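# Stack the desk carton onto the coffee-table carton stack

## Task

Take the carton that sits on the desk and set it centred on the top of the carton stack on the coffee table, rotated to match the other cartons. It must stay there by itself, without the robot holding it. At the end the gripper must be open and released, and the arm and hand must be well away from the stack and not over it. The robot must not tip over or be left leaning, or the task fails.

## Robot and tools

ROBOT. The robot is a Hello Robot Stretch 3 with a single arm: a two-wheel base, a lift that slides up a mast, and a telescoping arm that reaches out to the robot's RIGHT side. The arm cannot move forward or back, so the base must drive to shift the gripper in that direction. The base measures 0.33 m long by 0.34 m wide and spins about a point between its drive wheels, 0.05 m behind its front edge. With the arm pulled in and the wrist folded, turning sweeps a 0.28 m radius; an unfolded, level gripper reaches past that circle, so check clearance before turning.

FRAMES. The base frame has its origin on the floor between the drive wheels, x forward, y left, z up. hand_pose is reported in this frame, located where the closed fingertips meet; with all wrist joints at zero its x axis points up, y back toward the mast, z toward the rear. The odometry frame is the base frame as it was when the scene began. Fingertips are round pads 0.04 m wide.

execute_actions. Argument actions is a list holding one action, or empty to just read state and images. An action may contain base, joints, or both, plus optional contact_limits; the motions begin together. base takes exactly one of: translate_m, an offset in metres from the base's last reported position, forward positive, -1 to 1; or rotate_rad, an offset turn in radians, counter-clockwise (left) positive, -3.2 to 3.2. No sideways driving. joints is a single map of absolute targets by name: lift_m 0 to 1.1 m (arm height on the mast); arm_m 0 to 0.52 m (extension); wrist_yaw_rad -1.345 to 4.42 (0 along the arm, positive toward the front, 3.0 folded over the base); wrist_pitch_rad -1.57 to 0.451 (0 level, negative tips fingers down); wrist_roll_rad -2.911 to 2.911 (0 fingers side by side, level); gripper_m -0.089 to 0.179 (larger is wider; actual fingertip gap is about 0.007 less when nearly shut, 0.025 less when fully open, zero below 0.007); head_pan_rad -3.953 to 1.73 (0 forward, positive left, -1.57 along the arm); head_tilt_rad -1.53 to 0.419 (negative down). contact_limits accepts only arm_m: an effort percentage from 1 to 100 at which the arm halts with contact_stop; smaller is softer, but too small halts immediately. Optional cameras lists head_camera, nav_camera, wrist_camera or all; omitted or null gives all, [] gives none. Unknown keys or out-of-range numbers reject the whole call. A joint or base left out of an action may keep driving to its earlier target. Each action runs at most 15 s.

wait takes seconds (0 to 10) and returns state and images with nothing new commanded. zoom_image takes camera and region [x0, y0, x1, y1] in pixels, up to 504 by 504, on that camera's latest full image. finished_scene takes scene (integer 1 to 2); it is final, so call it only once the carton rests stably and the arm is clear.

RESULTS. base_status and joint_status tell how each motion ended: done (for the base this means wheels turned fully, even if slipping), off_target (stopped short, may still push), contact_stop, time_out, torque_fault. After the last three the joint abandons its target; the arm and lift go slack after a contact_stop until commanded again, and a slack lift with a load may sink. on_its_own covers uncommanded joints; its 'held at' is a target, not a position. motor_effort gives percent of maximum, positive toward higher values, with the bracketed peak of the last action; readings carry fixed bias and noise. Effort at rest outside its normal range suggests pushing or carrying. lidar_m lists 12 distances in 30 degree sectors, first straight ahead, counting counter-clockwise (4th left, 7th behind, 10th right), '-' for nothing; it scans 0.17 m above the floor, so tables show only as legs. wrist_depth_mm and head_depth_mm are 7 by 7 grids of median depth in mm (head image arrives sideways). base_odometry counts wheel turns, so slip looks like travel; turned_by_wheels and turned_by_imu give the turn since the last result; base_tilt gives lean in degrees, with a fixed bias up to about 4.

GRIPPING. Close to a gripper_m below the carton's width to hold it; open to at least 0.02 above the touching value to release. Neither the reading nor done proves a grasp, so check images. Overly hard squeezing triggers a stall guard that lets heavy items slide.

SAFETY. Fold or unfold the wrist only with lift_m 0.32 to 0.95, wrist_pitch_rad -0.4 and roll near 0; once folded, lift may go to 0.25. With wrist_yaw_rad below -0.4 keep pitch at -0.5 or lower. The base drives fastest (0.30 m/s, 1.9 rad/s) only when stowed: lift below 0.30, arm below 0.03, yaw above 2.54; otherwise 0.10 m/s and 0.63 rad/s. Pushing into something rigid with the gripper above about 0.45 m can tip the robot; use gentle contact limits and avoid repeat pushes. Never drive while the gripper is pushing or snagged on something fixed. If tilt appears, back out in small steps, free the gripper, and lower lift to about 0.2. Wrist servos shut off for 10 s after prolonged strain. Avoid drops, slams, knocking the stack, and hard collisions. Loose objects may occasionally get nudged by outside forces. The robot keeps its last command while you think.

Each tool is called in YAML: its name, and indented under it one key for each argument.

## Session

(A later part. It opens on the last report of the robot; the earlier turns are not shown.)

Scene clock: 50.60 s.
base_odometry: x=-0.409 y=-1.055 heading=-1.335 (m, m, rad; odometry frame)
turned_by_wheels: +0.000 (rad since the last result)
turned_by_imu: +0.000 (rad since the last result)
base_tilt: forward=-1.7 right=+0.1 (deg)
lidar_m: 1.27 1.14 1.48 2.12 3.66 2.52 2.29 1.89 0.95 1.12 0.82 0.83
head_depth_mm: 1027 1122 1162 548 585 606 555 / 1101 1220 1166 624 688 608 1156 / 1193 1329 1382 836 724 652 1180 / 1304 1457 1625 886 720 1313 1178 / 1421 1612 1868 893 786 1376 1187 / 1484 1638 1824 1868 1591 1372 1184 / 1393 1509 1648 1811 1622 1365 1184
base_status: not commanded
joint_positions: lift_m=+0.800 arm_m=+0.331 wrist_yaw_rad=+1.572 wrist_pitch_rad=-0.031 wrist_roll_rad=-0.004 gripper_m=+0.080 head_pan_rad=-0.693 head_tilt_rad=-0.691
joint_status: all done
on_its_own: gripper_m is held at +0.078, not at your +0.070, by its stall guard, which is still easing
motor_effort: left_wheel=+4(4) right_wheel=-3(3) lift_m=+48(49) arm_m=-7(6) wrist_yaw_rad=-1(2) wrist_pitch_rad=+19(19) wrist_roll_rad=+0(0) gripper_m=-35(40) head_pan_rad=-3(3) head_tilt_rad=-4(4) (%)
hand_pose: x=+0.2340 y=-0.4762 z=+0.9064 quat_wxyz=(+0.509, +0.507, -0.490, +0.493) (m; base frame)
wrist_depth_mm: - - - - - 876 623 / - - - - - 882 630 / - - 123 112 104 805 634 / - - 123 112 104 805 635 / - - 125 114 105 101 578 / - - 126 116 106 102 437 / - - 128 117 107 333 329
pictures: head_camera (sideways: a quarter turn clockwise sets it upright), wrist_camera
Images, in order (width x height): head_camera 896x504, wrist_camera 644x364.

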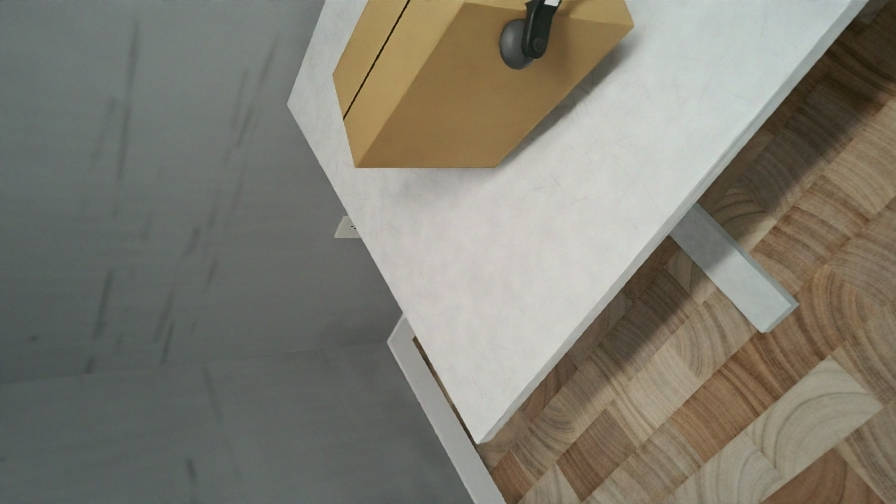

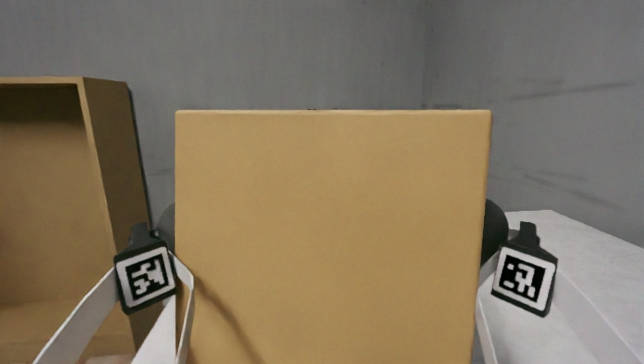

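execute_actions:
  actions:
    - {"joints":{"lift_m":0.85,"head_pan_rad":-0.9}}
  cameras: ["wrist_camera","head_camera","nav_camera"]

Scene clock: 53.33 s.
base_odometry: x=-0.409 y=-1.055 heading=-1.335 (m, m, rad; odometry frame)
turned_by_wheels: +0.000 (rad since the last result)
turned_by_imu: -0.001 (rad since the last result)
base_tilt: forward=-1.6 right=+0.1 (deg)
lidar_m: 1.26 1.14 1.48 2.12 3.64 2.52 2.29 1.89 0.96 1.12 0.82 0.83
head_depth_mm: 943 1037 1108 569 699 607 556 / 994 1102 598 519 667 606 1136 / 1049 1168 619 592 703 624 1183 / 1107 1238 669 705 724 653 1180 / 1172 1330 1447 888 723 1306 1177 / 1257 1424 1645 890 742 1372 1181 / 1339 1558 1801 893 783 1373 1182
base_status: not commanded
joint_positions: lift_m=+0.850 arm_m=+0.331 wrist_yaw_rad=+1.572 wrist_pitch_rad=-0.032 wrist_roll_rad=-0.004 gripper_m=+0.092 head_pan_rad=-0.893 head_tilt_rad=-0.691
joint_status: all done
on_its_own: gripper_m is held at +0.092, not at your +0.070, by its stall guard, which is still easing
motor_effort: left_wheel=+4(4) right_wheel=-3(3) lift_m=+47(49) arm_m=-6(6) wrist_yaw_rad=-2(1) wrist_pitch_rad=+19(19) wrist_roll_rad=+0(0) gripper_m=-7(32) head_pan_rad=-3(21) head_tilt_rad=-4(4) (%)
hand_pose: x=+0.2340 y=-0.4762 z=+0.9561 quat_wxyz=(+0.509, +0.507, -0.490, +0.493) (m; base frame)
wrist_depth_mm: - - - - - 865 619 / - - - - - 880 638 / - - 125 114 105 796 635 / - - 124 113 105 797 639 / - - 125 114 105 101 611 / - - 126 115 106 102 510 / - - 127 116 107 392 395
pictures: head_camera (sideways: a quarter turn clockwise sets it upright), nav_camera (sideways: a quarter turn counterclockwise sets it upright), wrist_camera
Images, in order (width x height): head_camera 896x504, nav_camera 672x504, wrist_camera 644x364.

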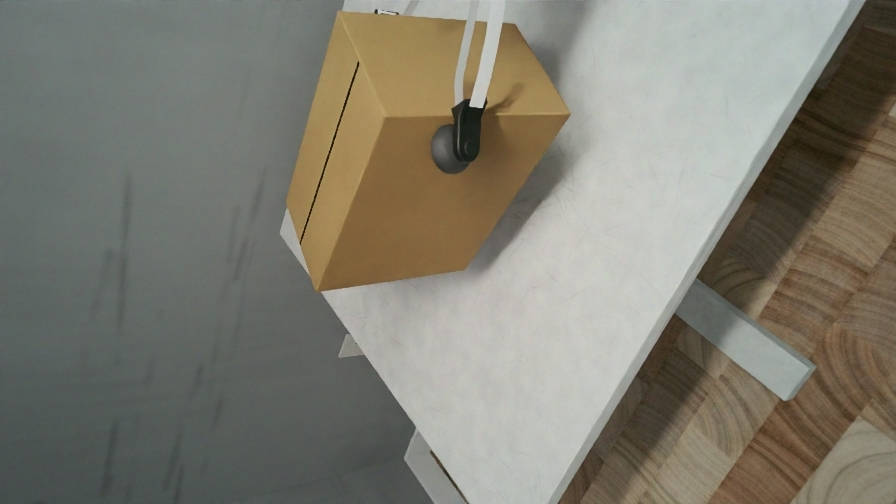

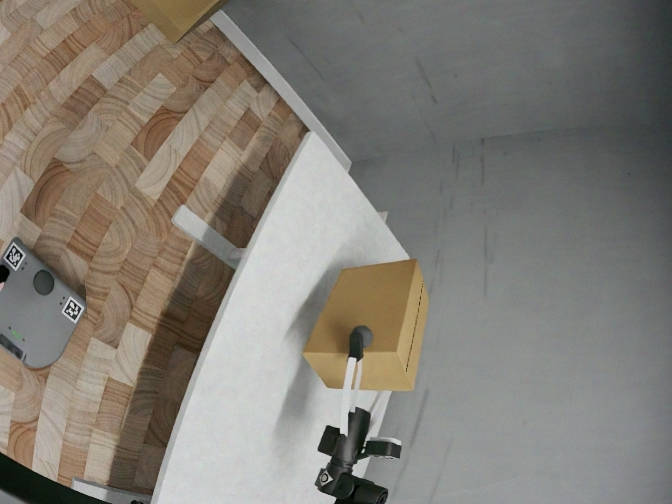

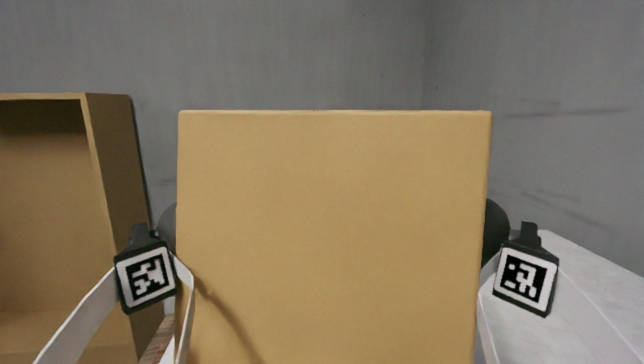

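execute_actions:
  actions:
    - {"joints":{"lift_m":0.95,"gripper_m":0.09,"wrist_pitch_rad":0.12,"arm_m":0.0}}
  cameras: ["wrist_camera","head_camera","nav_camera"]

Scene clock: 57.73 s.
base_odometry: x=-0.409 y=-1.055 heading=-1.335 (m, m, rad; odometry frame)
turned_by_wheels: +0.000 (rad since the last result)
turned_by_imu: -0.001 (rad since the last result)
base_tilt: forward=-1.5 right=-0.1 (deg)
lidar_m: 1.26 1.14 1.48 2.12 3.66 2.52 2.30 1.89 0.95 1.12 0.82 0.83
head_depth_mm: 948 1038 1116 893 763 - - / 991 1098 1164 888 765 - - / 1047 1164 1169 890 723 - 1139 / 1102 1245 1160 922 687 - 1153 / 1175 1335 1457 - 290 307 1155 / 1260 1436 1601 - - 288 1139 / 1350 1550 1675 - - - 1143
base_status: not commanded
joint_positions: lift_m=+0.950 arm_m=+0.001 wrist_yaw_rad=+1.572 wrist_pitch_rad=+0.085 wrist_roll_rad=-0.004 gripper_m=+0.101 head_pan_rad=-0.893 head_tilt_rad=-0.691
joint_status: gripper_m off_target (ended at +0.101, target +0.090); the others done
on_its_own: gripper_m is held at +0.100, not at your +0.090, by its stall guard, which is not easing now
motor_effort: left_wheel=+4(4) right_wheel=-3(3) lift_m=+47(48) arm_m=-6(8) wrist_yaw_rad=-1(1) wrist_pitch_rad=+21(24) wrist_roll_rad=+0(0) gripper_m=-25(65) head_pan_rad=-3(3) head_tilt_rad=-4(4) (%)
hand_pose: x=+0.2360 y=-0.1457 z=+1.0861 quat_wxyz=(+0.480, +0.478, -0.519, +0.522) (m; base frame)
wrist_depth_mm: - - - - - - 947 / - - - - - - 943 / - - 139 127 119 - 956 / - - 134 123 114 - 953 / - - 129 119 110 106 954 / - - 124 115 107 104 921 / - - 121 112 104 611 640
pictures: head_camera (sideways: a quarter turn clockwise sets it upright), nav_camera (sideways: a quarter turn counterclockwise sets it upright), wrist_camera
Images, in order (width x height): head_camera 896x504, nav_camera 672x504, wrist_camera 644x364.

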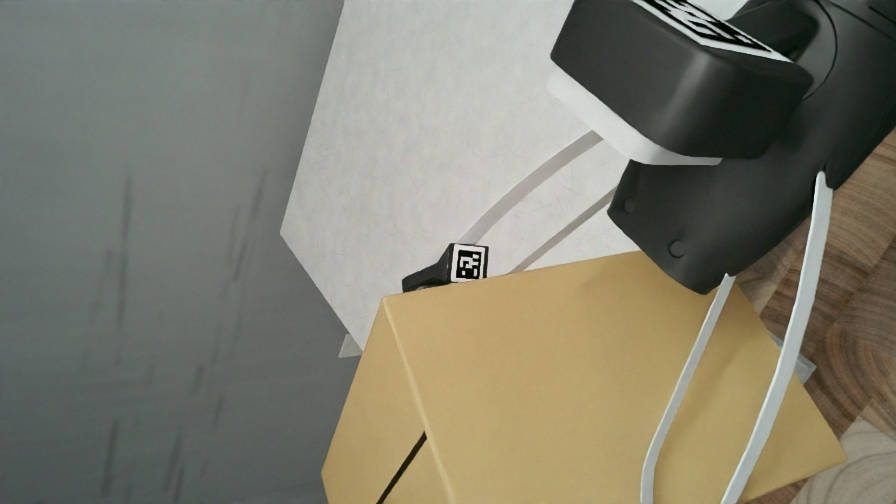

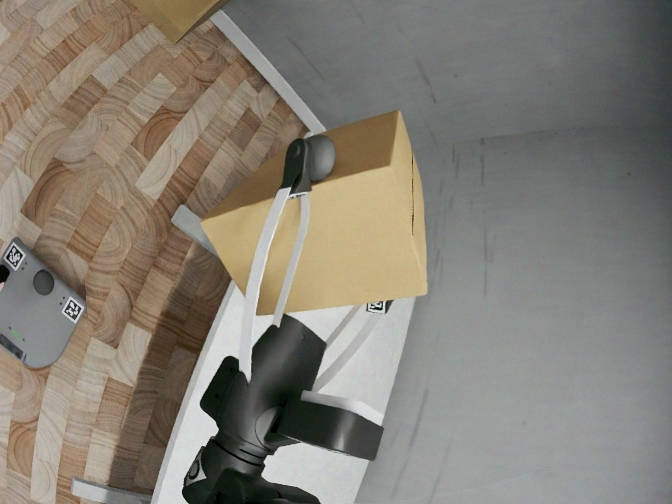

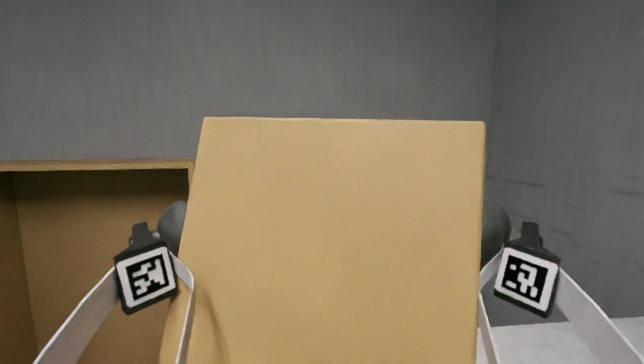

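execute_actions:
  actions:
    - {"base":{"rotate_rad":1.40},"joints":{"lift_m":1.02,"head_pan_rad":0,"head_tilt_rad":-0.6}}

execute_actions:
  actions:
    - {"base":{"translate_m":1.0}}

Scene clock: 63.20 s.
base_odometry: x=-0.409 y=-1.055 heading=+0.064 (m, m, rad; odometry frame)
turned_by_wheels: +1.400 (rad since the last result)
turned_by_imu: +1.386 (rad since the last result)
base_tilt: forward=-1.6 right=+0.1 (deg)
lidar_m: 2.12 2.18 2.77 2.30 2.29 0.96 1.13 1.12 0.82 1.45 1.14 1.48
head_depth_mm: 2128 2248 2352 374 - - 1181 / 2534 2683 2797 2335 1716 1407 1230 / 3076 3335 3128 2239 1766 1457 1234 / 3223 3526 3152 2243 1767 1450 1235 / 3161 3410 3137 2237 1772 1449 1232 / 3063 3360 2367 2259 1755 1438 1227 / 2986 2078 2188 2239 1763 1461 1231
base_status: done
joint_positions: lift_m=+1.020 arm_m=+0.001 wrist_yaw_rad=+1.572 wrist_pitch_rad=+0.085 wrist_roll_rad=-0.004 gripper_m=+0.101 head_pan_rad=-0.007 head_tilt_rad=-0.606
joint_status: all done
on_its_own: gripper_m is held at +0.100, not at your +0.090, by its stall guard, which is not easing now
motor_effort: left_wheel=-2(5) right_wheel=+2(4) lift_m=+47(50) arm_m=-6(6) wrist_yaw_rad=-1(1) wrist_pitch_rad=+21(21) wrist_roll_rad=+0(0) gripper_m=-25(24) head_pan_rad=+4(42) head_tilt_rad=+2(11) (%)
hand_pose: x=+0.2360 y=-0.1457 z=+1.1562 quat_wxyz=(+0.479, +0.477, -0.519, +0.522) (m; base frame)
wrist_depth_mm: - - - - - - - / - - - - - - - / - - 139 128 119 - - / - - 133 123 113 - - / - - 129 119 110 106 - / - - 124 116 107 104 - / - - 121 112 104 - -
pictures: head_camera (sideways: a quarter turn clockwise sets it upright), nav_camera (sideways: a quarter turn counterclockwise sets it upright), wrist_camera
Images, in order (width x height): head_camera 896x504, nav_camera 672x504, wrist_camera 644x364.

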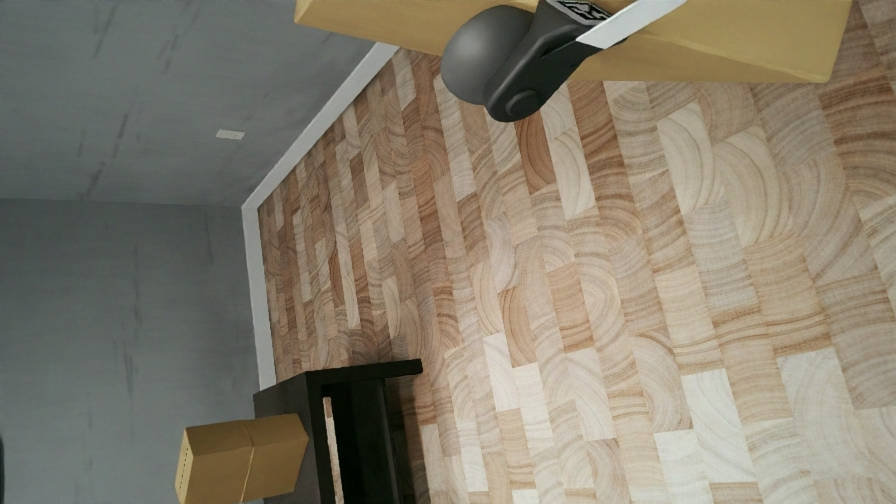

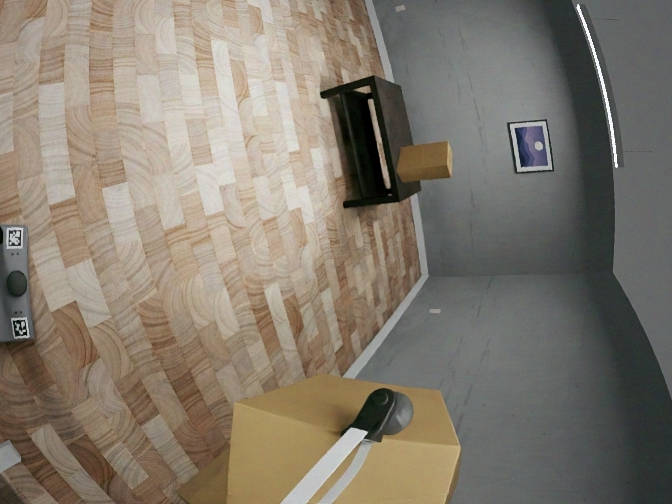

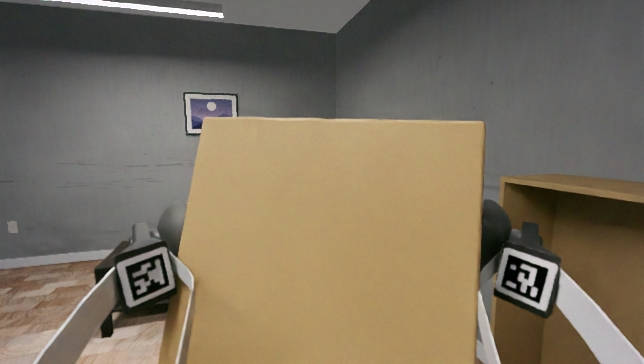

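Scene clock: 74.27 s.
base_odometry: x=+0.589 y=-0.991 heading=+0.064 (m, m, rad; odometry frame)
turned_by_wheels: +0.000 (rad since the last result)
turned_by_imu: +0.002 (rad since the last result)
base_tilt: forward=-1.7 right=+0.0 (deg)
lidar_m: 2.08 1.16 1.47 2.63 2.62 1.89 1.90 1.62 1.13 1.10 0.83 1.27
head_depth_mm: 1680 1764 1839 375 - - 1183 / 1991 2126 2287 2240 1711 1409 1227 / 2395 2605 2764 2262 1760 1448 1222 / 2364 2631 2792 2234 1765 1445 1228 / 2287 2528 2758 2272 1754 1445 1227 / 2235 2459 2697 2242 1775 1447 1243 / 2176 2412 2645 1534 1559 1447 1231
base_status: done
joint_positions: lift_m=+1.020 arm_m=+0.001 wrist_yaw_rad=+1.572 wrist_pitch_rad=+0.085 wrist_roll_rad=-0.004 gripper_m=+0.101 head_pan_rad=-0.007 head_tilt_rad=-0.606
joint_status: not commanded
on_its_own: gripper_m is held at +0.100, not at your +0.090, by its stall guard, which is not easing now
motor_effort: left_wheel=-2(3) right_wheel=+2(5) lift_m=+48(47) arm_m=-6(6) wrist_yaw_rad=-2(1) wrist_pitch_rad=+21(21) wrist_roll_rad=+0(0) gripper_m=-25(24) head_pan_rad=+4(4) head_tilt_rad=+2(2) (%)
hand_pose: x=+0.2360 y=-0.1457 z=+1.1562 quat_wxyz=(+0.479, +0.477, -0.519, +0.522) (m; base frame)
wrist_depth_mm: - - - - - - 832 / - - - - - - 825 / - - 139 128 119 - 833 / - - 134 122 113 - 844 / - - 130 119 110 106 846 / - - 124 116 107 104 822 / - - 121 112 104 - 906
pictures: head_camera (sideways: a quarter turn clockwise sets it upright), nav_camera (sideways: a quarter turn counterclockwise sets it upright), wrist_camera
Images, in order (width x height): head_camera 896x504, nav_camera 672x504, wrist_camera 644x364.

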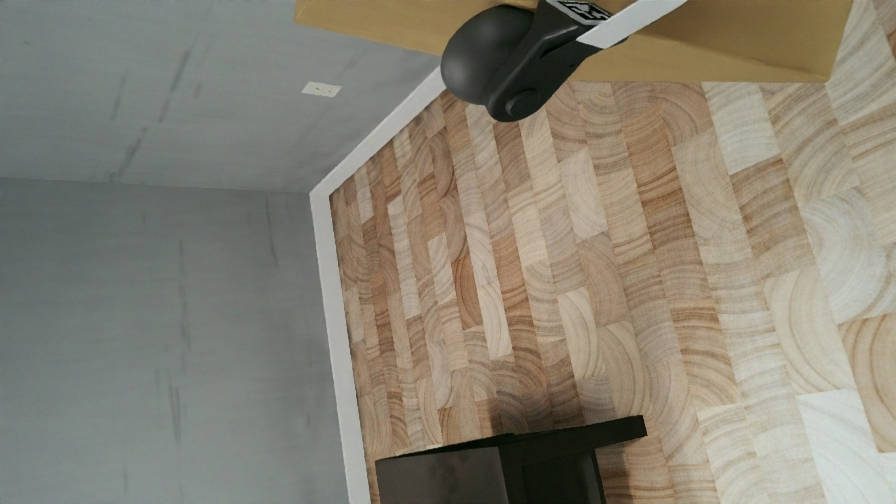

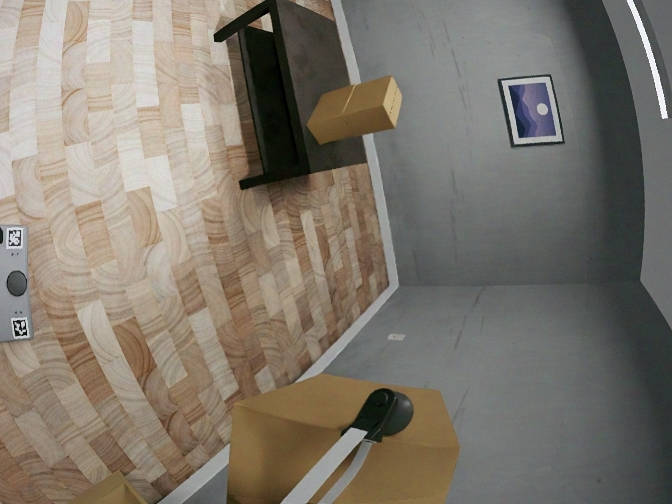

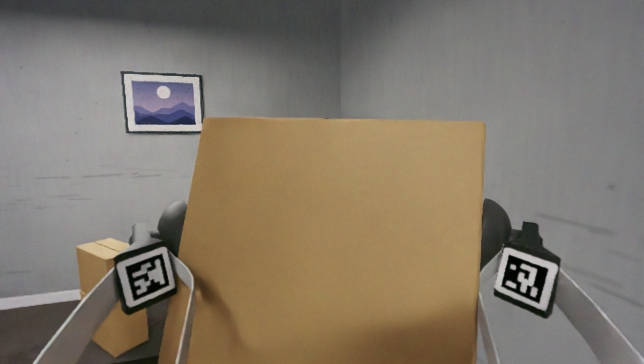

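execute_actions:
  actions:
    - {"base":{"translate_m":0.795}}
  cameras: []

execute_actions:
  actions:
    - {"base":{"rotate_rad":1.85},"joints":{"head_pan_rad":-0.75,"head_tilt_rad":-0.55}}

Scene clock: 84.23 s.
base_odometry: x=+1.382 y=-0.940 heading=+0.064 (m, m, rad; odometry frame)
turned_by_wheels: +0.000 (rad since the last result)
turned_by_imu: +0.002 (rad since the last result)
base_tilt: forward=-1.7 right=+0.0 (deg)
lidar_m: 1.63 0.95 0.50 1.21 2.87 3.21 2.66 1.64 0.96 0.89 0.89 1.00
head_depth_mm: 1332 1393 1451 375 - - 1173 / 1568 1658 1785 1938 1714 1409 1226 / 1751 1915 2106 2183 1767 1455 1228 / 1701 1879 2117 2258 1760 1440 1231 / 1661 1830 2056 2172 1755 1443 1234 / 1626 1763 1987 2120 1763 1435 1224 / 1569 1724 1903 2088 1767 1440 1225
base_status: done
joint_positions: lift_m=+1.020 arm_m=+0.001 wrist_yaw_rad=+1.572 wrist_pitch_rad=+0.085 wrist_roll_rad=-0.004 gripper_m=+0.101 head_pan_rad=-0.007 head_tilt_rad=-0.606
joint_status: not commanded
on_its_own: gripper_m is held at +0.100, not at your +0.090, by its stall guard, which is not easing now
motor_effort: left_wheel=-2(3) right_wheel=+2(5) lift_m=+48(47) arm_m=-6(6) wrist_yaw_rad=+0(1) wrist_pitch_rad=+21(21) wrist_roll_rad=+0(0) gripper_m=-25(25) head_pan_rad=+4(4) head_tilt_rad=+2(2) (%)
hand_pose: x=+0.2360 y=-0.1457 z=+1.1562 quat_wxyz=(+0.479, +0.477, -0.519, +0.522) (m; base frame)
wrist_depth_mm: - - - - - 820 635 / - - - - - 844 625 / - - 140 128 119 788 639 / - - 134 123 113 762 635 / - - 129 119 110 106 635 / - - 124 115 107 104 616 / - - 121 112 104 831 687
pictures: none
No camera images: the call's "cameras" was empty. Leave "cameras" out to get every camera's image.

Scene clock: 88.10 s.
base_odometry: x=+1.382 y=-0.940 heading=+1.914 (m, m, rad; odometry frame)
turned_by_wheels: +1.850 (rad since the last result)
turned_by_imu: +1.832 (rad since the last result)
base_tilt: forward=-1.6 right=-0.2 (deg)
lidar_m: 2.87 2.94 2.66 2.36 0.96 0.93 0.89 0.91 1.21 1.93 0.50 1.21
head_depth_mm: 1826 1943 2111 2231 1220 - - / 1964 2133 2310 2399 1257 - - / 2146 2354 2556 - 1214 - 890 / 2365 2597 2780 - - - 1196 / 2625 2872 3088 - - - 1224 / 2813 3079 3299 - - - 1208 / 2671 2877 2983 - - 1432 1266
base_status: done
joint_positions: lift_m=+1.020 arm_m=+0.001 wrist_yaw_rad=+1.572 wrist_pitch_rad=+0.085 wrist_roll_rad=-0.004 gripper_m=+0.101 head_pan_rad=-0.743 head_tilt_rad=-0.557
joint_status: all done
on_its_own: gripper_m is held at +0.100, not at your +0.090, by its stall guard, which is not easing now
motor_effort: left_wheel=-2(6) right_wheel=+2(6) lift_m=+48(47) arm_m=-6(6) wrist_yaw_rad=-1(2) wrist_pitch_rad=+21(21) wrist_roll_rad=+0(0) gripper_m=-25(25) head_pan_rad=-3(41) head_tilt_rad=+3(9) (%)
hand_pose: x=+0.2360 y=-0.1457 z=+1.1562 quat_wxyz=(+0.479, +0.477, -0.519, +0.522) (m; base frame)
wrist_depth_mm: - - - - - - - / - - - - - - - / - - 139 128 120 - - / - - 134 123 113 - - / - - 129 119 110 106 - / - - 124 115 107 104 - / - - 121 112 104 - -
pictures: head_camera (sideways: a quarter turn clockwise sets it upright), nav_camera (sideways: a quarter turn counterclockwise sets it upright), wrist_camera
Images, in order (width x height): head_camera 896x504, nav_camera 672x504, wrist_camera 644x364.

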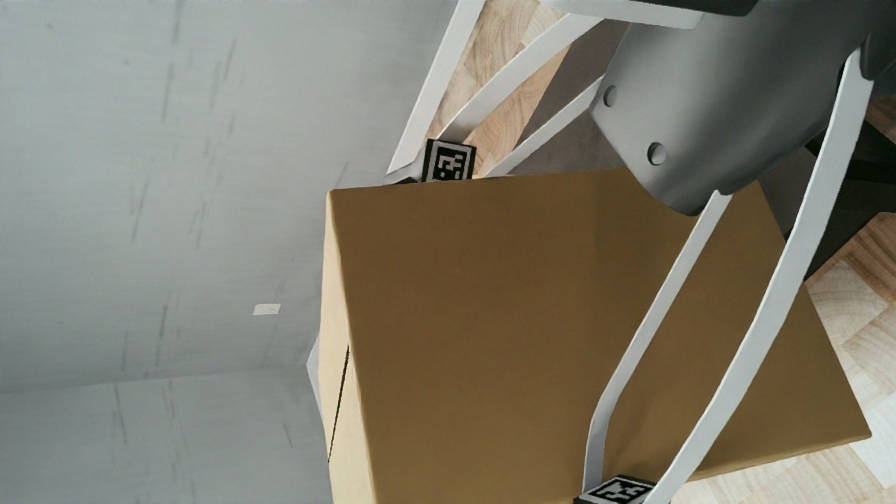

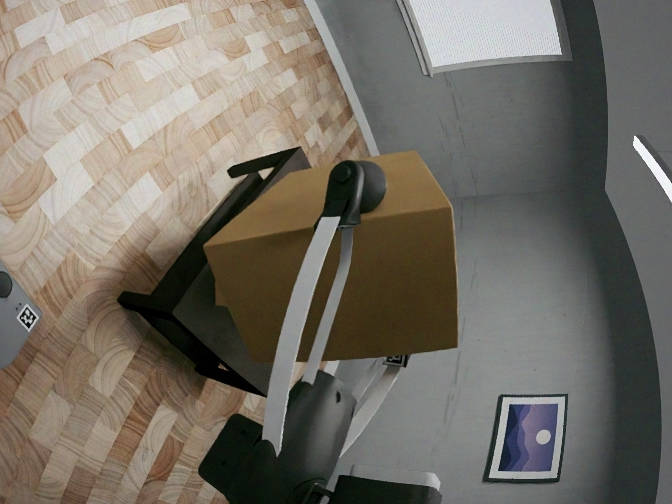

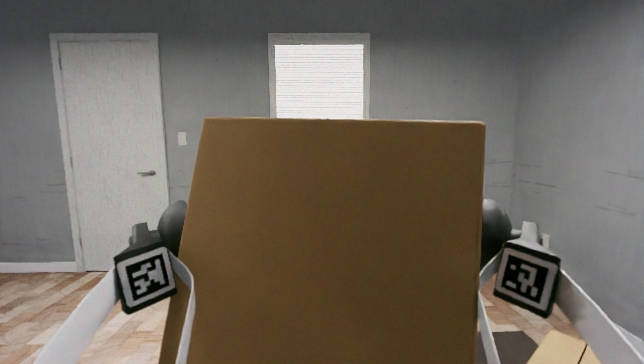

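execute_actions:
  actions:
    - {"joints":{"arm_m":0.30,"head_pan_rad":-0.85,"head_tilt_rad":-0.75}}

Scene clock: 91.83 s.
base_odometry: x=+1.382 y=-0.940 heading=+1.914 (m, m, rad; odometry frame)
turned_by_wheels: +0.000 (rad since the last result)
turned_by_imu: -0.001 (rad since the last result)
base_tilt: forward=-1.5 right=+0.1 (deg)
lidar_m: 2.87 2.94 2.66 2.37 0.96 0.93 0.89 0.91 1.21 1.93 0.50 1.21
head_depth_mm: 355 374 407 1894 1513 1335 1154 / 385 399 430 1238 1310 1331 1160 / 1914 451 508 1240 1019 1222 1157 / 2112 527 831 836 972 1098 1162 / 2384 2722 1516 861 1024 1307 1160 / 2618 2937 1574 1235 1381 1342 1163 / 2832 3038 2420 1278 1511 1337 1165
base_status: not commanded
joint_positions: lift_m=+1.020 arm_m=+0.300 wrist_yaw_rad=+1.571 wrist_pitch_rad=+0.085 wrist_roll_rad=-0.004 gripper_m=+0.101 head_pan_rad=-0.843 head_tilt_rad=-0.741
joint_status: all done
on_its_own: gripper_m is held at +0.100, not at your +0.090, by its stall guard, which is not easing now
motor_effort: left_wheel=-2(2) right_wheel=+2(2) lift_m=+47(47) arm_m=+5(5) wrist_yaw_rad=+0(1) wrist_pitch_rad=+21(21) wrist_roll_rad=+0(0) gripper_m=-25(25) head_pan_rad=-3(14) head_tilt_rad=-4(20) (%)
hand_pose: x=+0.2360 y=-0.4444 z=+1.1562 quat_wxyz=(+0.480, +0.477, -0.519, +0.522) (m; base frame)
wrist_depth_mm: - - - - - - - / - - - - - - - / - - 140 128 119 - - / - - 133 123 113 - - / - - 129 119 110 106 - / - - 125 115 107 104 - / - - 121 112 104 - -
pictures: head_camera (sideways: a quarter turn clockwise sets it upright), nav_camera (sideways: a quarter turn counterclockwise sets it upright), wrist_camera
Images, in order (width x height): head_camera 896x504, nav_camera 672x504, wrist_camera 644x364.

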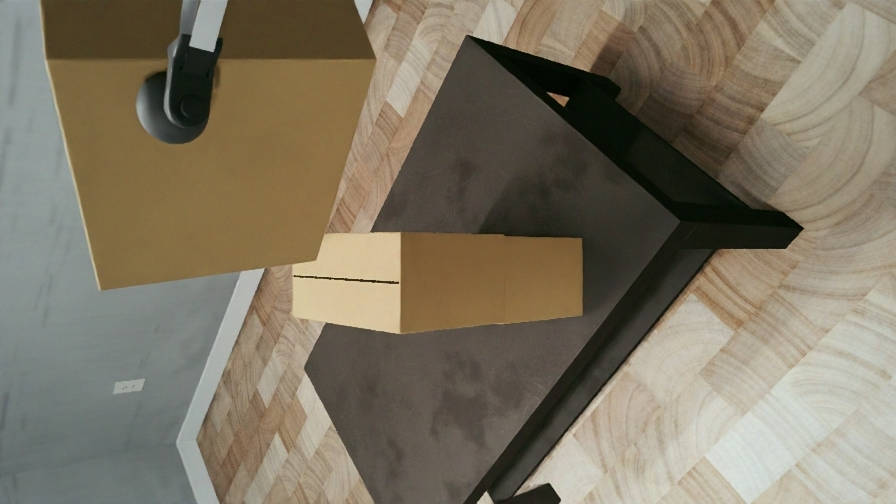

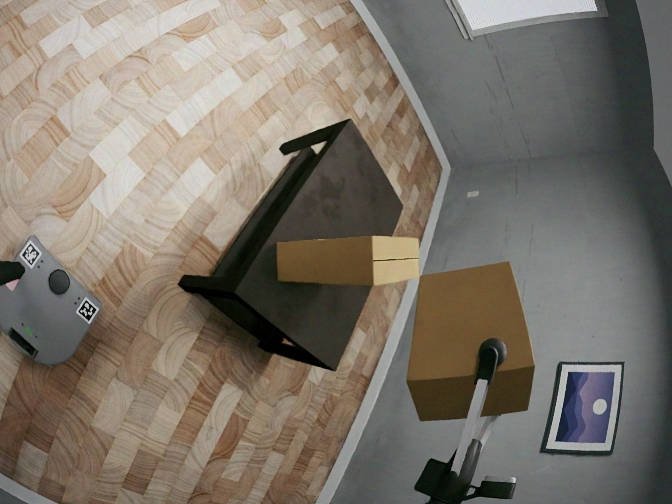

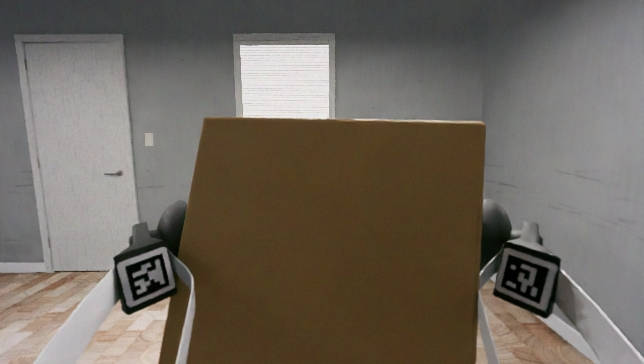

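execute_actions:
  actions:
    - {"base":{"translate_m":0.33},"joints":{"arm_m":0.18,"wrist_yaw_rad":0.73,"head_pan_rad":-0.9,"head_tilt_rad":-0.8}}

Scene clock: 97.90 s.
base_odometry: x=+1.271 y=-0.629 heading=+1.914 (m, m, rad; odometry frame)
turned_by_wheels: +0.000 (rad since the last result)
turned_by_imu: -0.001 (rad since the last result)
base_tilt: forward=-1.6 right=-0.1 (deg)
lidar_m: 2.54 2.61 2.54 2.39 1.74 1.20 1.22 1.25 1.66 0.39 1.21 0.90
head_depth_mm: 1711 508 2067 666 698 846 911 / 1841 2053 2173 687 706 835 1062 / 1967 2213 2205 1113 939 895 1144 / 2121 2406 2223 1166 986 1236 1143 / 2292 2575 2181 1169 1036 1295 1146 / 2477 2752 2213 1174 1336 1300 1152 / 2649 2764 2227 1204 1425 1303 1146
base_status: done
joint_positions: lift_m=+1.020 arm_m=+0.180 wrist_yaw_rad=+0.733 wrist_pitch_rad=+0.085 wrist_roll_rad=-0.004 gripper_m=+0.101 head_pan_rad=-0.893 head_tilt_rad=-0.790
joint_status: all done
on_its_own: gripper_m is held at +0.100, not at your +0.090, by its stall guard, which is not easing now
motor_effort: left_wheel=-2(1) right_wheel=+1(5) lift_m=+47(48) arm_m=-6(7) wrist_yaw_rad=-3(4) wrist_pitch_rad=+21(21) wrist_roll_rad=+0(0) gripper_m=-25(25) head_pan_rad=-4(11) head_tilt_rad=-4(11) (%)
hand_pose: x=+0.1508 y=-0.5167 z=+1.1562 quat_wxyz=(+0.650, +0.225, -0.669, +0.282) (m; base frame)
wrist_depth_mm: - - - - - - - / - - - - - - - / - - 139 128 119 - - / - - 133 123 113 - - / - - 129 119 110 106 - / - - 124 115 107 104 - / - - 121 112 105 - -
pictures: head_camera (sideways: a quarter turn clockwise sets it upright), nav_camera (sideways: a quarter turn counterclockwise sets it upright), wrist_camera
Images, in order (width x height): head_camera 896x504, nav_camera 672x504, wrist_camera 644x364.

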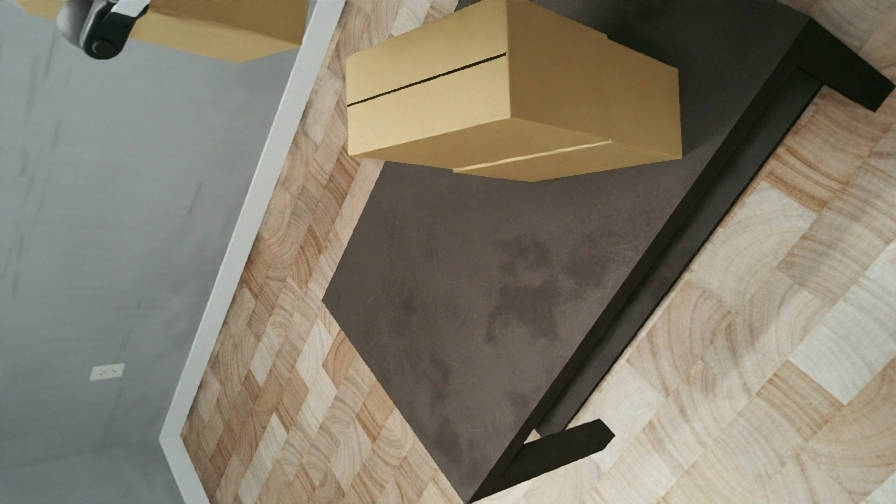

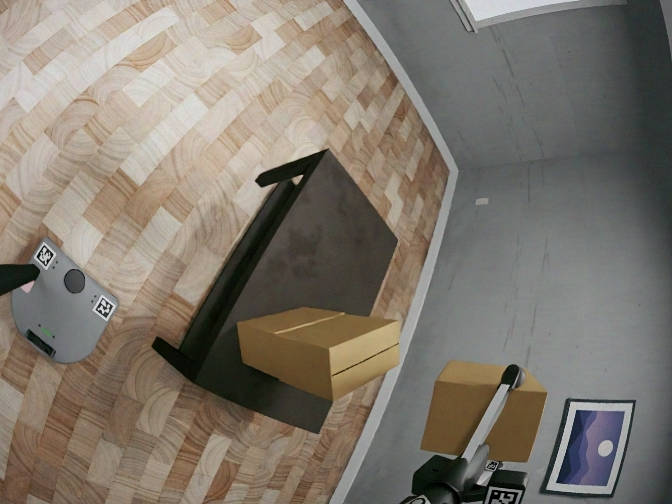

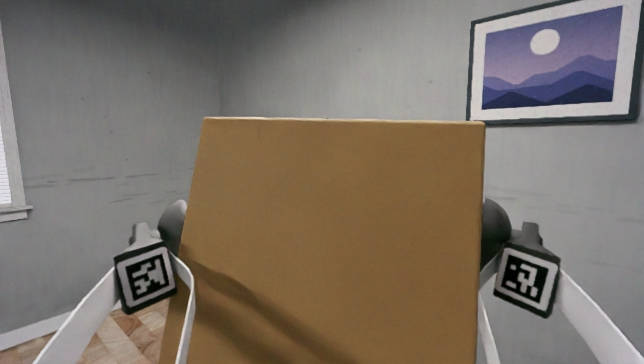

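execute_actions:
  actions:
    - {"joints":{"lift_m":0.90,"wrist_pitch_rad":0.42,"head_pan_rad":-1.1,"head_tilt_rad":-0.65}}

Scene clock: 100.87 s.
base_odometry: x=+1.271 y=-0.629 heading=+1.914 (m, m, rad; odometry frame)
turned_by_wheels: +0.000 (rad since the last result)
turned_by_imu: -0.001 (rad since the last result)
base_tilt: forward=-1.6 right=+0.1 (deg)
lidar_m: 2.54 2.61 2.53 2.40 1.73 1.20 1.21 1.25 1.66 0.39 1.20 0.90
head_depth_mm: 1594 490 460 - 1083 960 1151 / 1656 450 459 1892 691 893 789 / 1734 594 482 736 649 753 835 / 1817 2028 2300 1279 820 873 1068 / 1924 2134 2410 2095 1097 916 1154 / 2013 2269 2523 1371 1098 959 1202 / 2083 2406 2656 2114 1101 1182 1202
base_status: not commanded
joint_positions: lift_m=+0.900 arm_m=+0.180 wrist_yaw_rad=+0.733 wrist_pitch_rad=+0.384 wrist_roll_rad=-0.004 gripper_m=+0.101 head_pan_rad=-1.093 head_tilt_rad=-0.656
joint_status: all done
on_its_own: gripper_m is held at +0.100, not at your +0.090, by its stall guard, which is not easing now
motor_effort: left_wheel=-2(2) right_wheel=+2(2) lift_m=+31(43) arm_m=-6(6) wrist_yaw_rad=-2(2) wrist_pitch_rad=+22(24) wrist_roll_rad=+0(0) gripper_m=-25(24) head_pan_rad=-3(21) head_tilt_rad=+2(12) (%)
hand_pose: x=+0.1437 y=-0.5086 z=+1.1126 quat_wxyz=(+0.602, +0.122, -0.695, +0.375) (m; base frame)
wrist_depth_mm: - - - - - - - / - - - - - - - / - - - 135 124 - - / - - 138 126 116 - - / - - 131 121 112 108 - / - - 125 116 107 - - / - - 119 111 103 - -
pictures: head_camera (sideways: a quarter turn clockwise sets it upright), nav_camera (sideways: a quarter turn counterclockwise sets it upright), wrist_camera
Images, in order (width x height): head_camera 896x504, nav_camera 672x504, wrist_camera 644x364.

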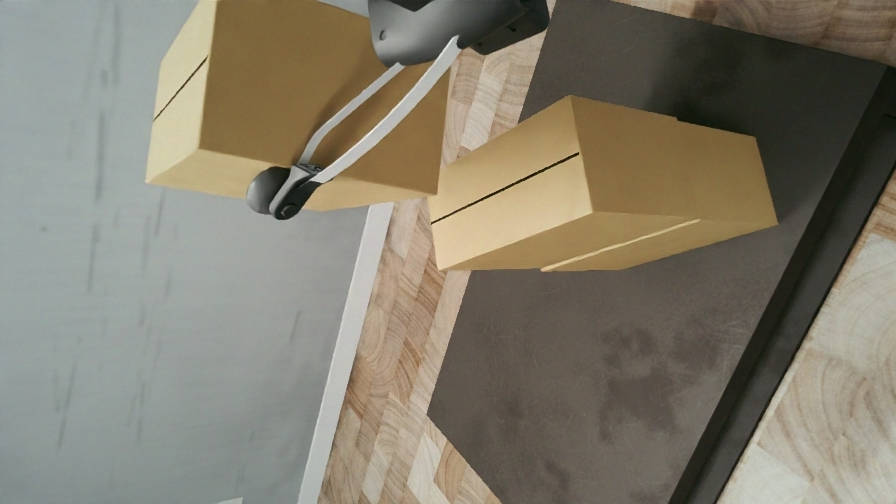

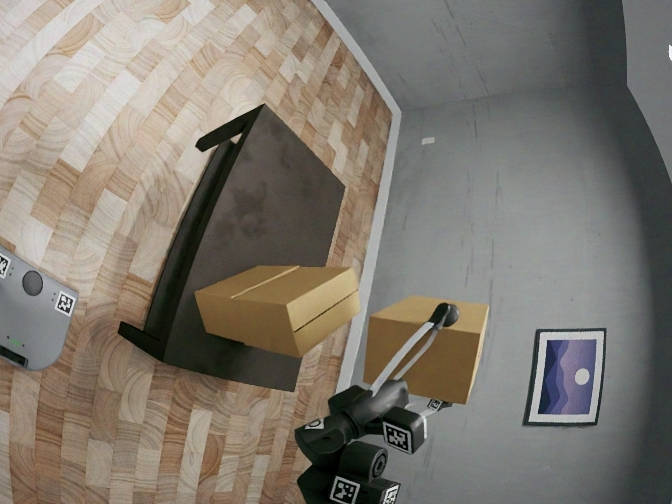

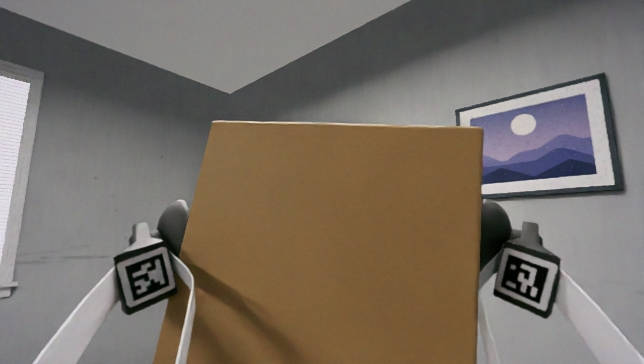

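zoom_image:
  camera: "head_camera"
  region: [100,0,600,300]

Region (100, 0, 600, 300) of head_camera's 896x504 image, scaled by 1.008, with more detail than that image has; it fills the top 302 rows of this view, and the rest is white.

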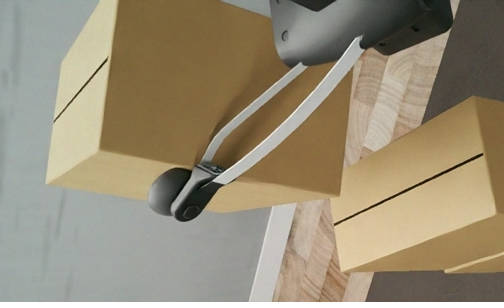

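execute_actions:
  actions:
    - {"joints":{"lift_m":0.75,"arm_m":0.195,"head_tilt_rad":-0.8}}

Scene clock: 105.20 s.
base_odometry: x=+1.271 y=-0.629 heading=+1.914 (m, m, rad; odometry frame)
turned_by_wheels: +0.000 (rad since the last result)
turned_by_imu: -0.001 (rad since the last result)
base_tilt: forward=-1.6 right=+0.0 (deg)
lidar_m: 2.54 2.61 2.54 2.40 1.73 1.20 1.21 1.25 1.66 0.39 1.20 0.90
head_depth_mm: 1621 1793 539 1850 963 1272 1141 / 1706 685 531 593 936 845 1080 / 1780 1920 573 634 737 864 1133 / 1865 2116 2207 785 921 1108 1151 / 1951 2251 2229 1169 987 1231 1146 / 2056 2363 2225 1181 986 1269 1142 / 2169 2540 2245 1174 1031 1305 1141
base_status: not commanded
joint_positions: lift_m=+0.750 arm_m=+0.195 wrist_yaw_rad=+0.733 wrist_pitch_rad=+0.386 wrist_roll_rad=-0.004 gripper_m=+0.101 head_pan_rad=-1.093 head_tilt_rad=-0.790
joint_status: all done
on_its_own: gripper_m is held at +0.100, not at your +0.090, by its stall guard, which is not easing now
motor_effort: left_wheel=-2(2) right_wheel=+1(1) lift_m=+30(30) arm_m=+5(6) wrist_yaw_rad=-2(1) wrist_pitch_rad=+20(22) wrist_roll_rad=+0(0) gripper_m=-25(25) head_pan_rad=-3(3) head_tilt_rad=-4(17) (%)
hand_pose: x=+0.1435 y=-0.5227 z=+0.9631 quat_wxyz=(+0.601, +0.122, -0.695, +0.375) (m; base frame)
wrist_depth_mm: - - - - - - - / - - - - - - - / - - - 134 123 - - / - - 137 126 116 - - / - - 131 121 112 108 - / - - 124 116 107 105 - / - - 119 111 104 - -
pictures: head_camera (sideways: a quarter turn clockwise sets it upright), nav_camera (sideways: a quarter turn counterclockwise sets it upright), wrist_camera
Images, in order (width x height): head_camera 896x504, nav_camera 672x504, wrist_camera 644x364.

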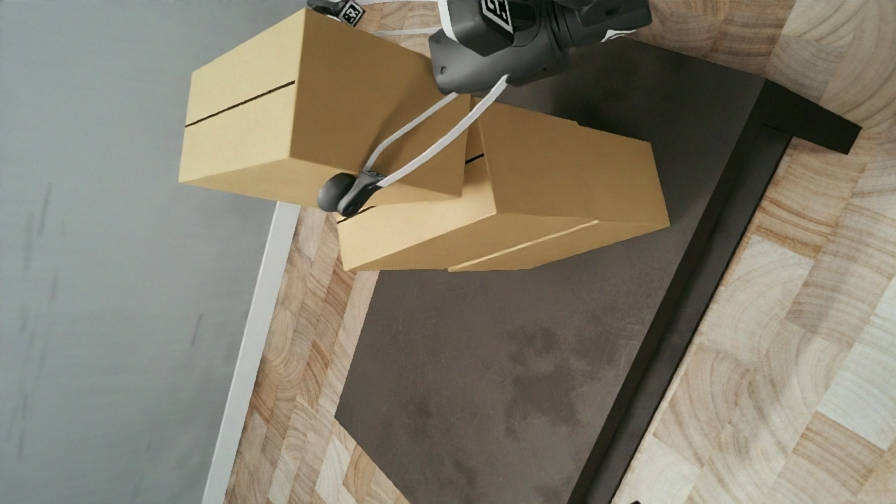

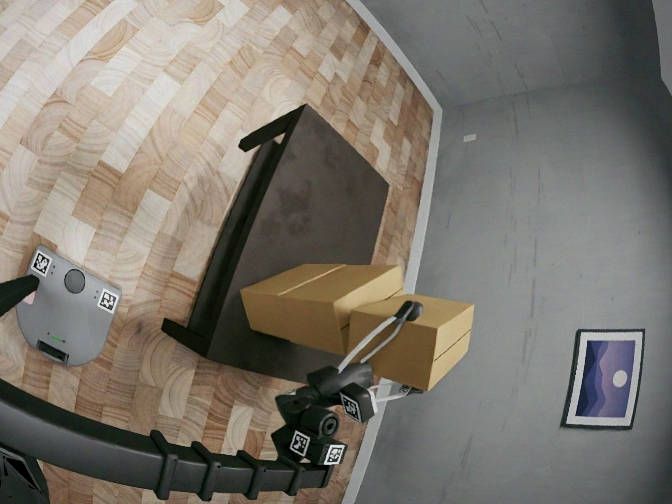

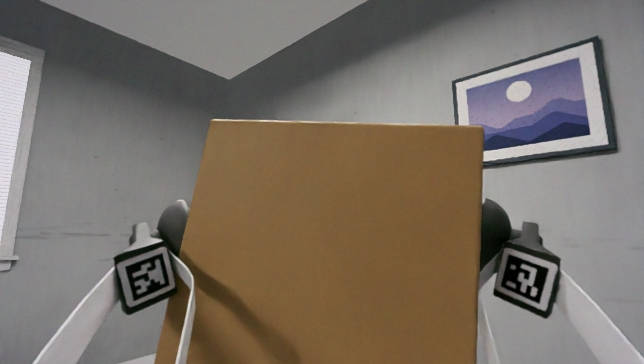

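execute_actions:
  actions:
    - {"joints":{"wrist_yaw_rad":1.03,"lift_m":0.765}}

Scene clock: 108.23 s.
base_odometry: x=+1.271 y=-0.629 heading=+1.914 (m, m, rad; odometry frame)
turned_by_wheels: +0.000 (rad since the last result)
turned_by_imu: -0.001 (rad since the last result)
base_tilt: forward=-1.7 right=-0.1 (deg)
lidar_m: 2.54 2.61 2.53 2.39 1.74 1.20 1.22 1.25 1.66 0.39 1.20 0.90
head_depth_mm: 1620 1838 2042 1902 959 1270 1140 / 1700 1902 519 589 919 845 1087 / 1789 1903 500 568 733 868 1141 / 1872 659 517 605 917 1108 1135 / 1934 2214 2149 1172 982 1222 1139 / 2050 2400 2235 1175 983 1278 1144 / 2171 2554 2219 1175 1029 1303 1146
base_status: not commanded
joint_positions: lift_m=+0.765 arm_m=+0.195 wrist_yaw_rad=+1.027 wrist_pitch_rad=+0.386 wrist_roll_rad=-0.004 gripper_m=+0.101 head_pan_rad=-1.093 head_tilt_rad=-0.790
joint_status: all done
on_its_own: gripper_m is held at +0.100, not at your +0.090, by its stall guard, which is not easing now
motor_effort: left_wheel=-2(2) right_wheel=+2(2) lift_m=+48(49) arm_m=+5(5) wrist_yaw_rad=+2(5) wrist_pitch_rad=+20(20) wrist_roll_rad=+0(0) gripper_m=-25(25) head_pan_rad=-3(3) head_tilt_rad=-5(5) (%)
hand_pose: x=+0.1895 y=-0.4671 z=+0.9776 quat_wxyz=(+0.540, +0.222, -0.670, +0.459) (m; base frame)
wrist_depth_mm: - - - - - - - / - - - - - - - / - - - 135 124 - - / - - 138 126 117 - - / - - 131 121 112 108 - / - - 125 116 107 - - / - - 119 111 103 - -
pictures: head_camera (sideways: a quarter turn clockwise sets it upright), nav_camera (sideways: a quarter turn counterclockwise sets it upright), wrist_camera
Images, in order (width x height): head_camera 896x504, nav_camera 672x504, wrist_camera 644x364.

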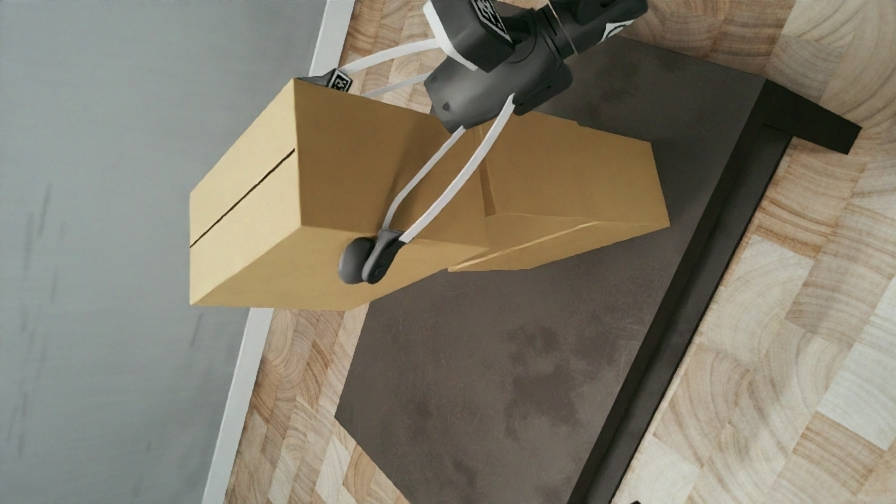

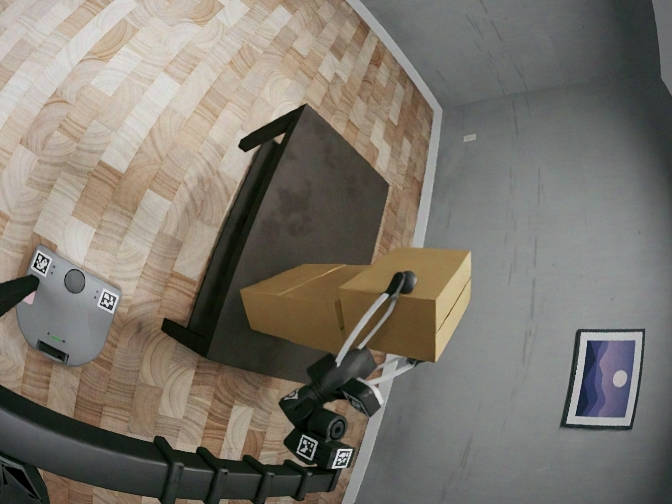

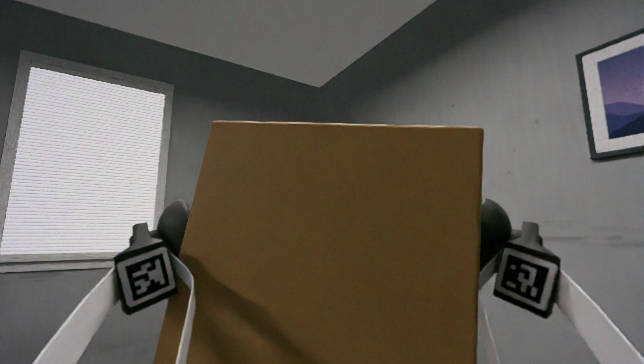

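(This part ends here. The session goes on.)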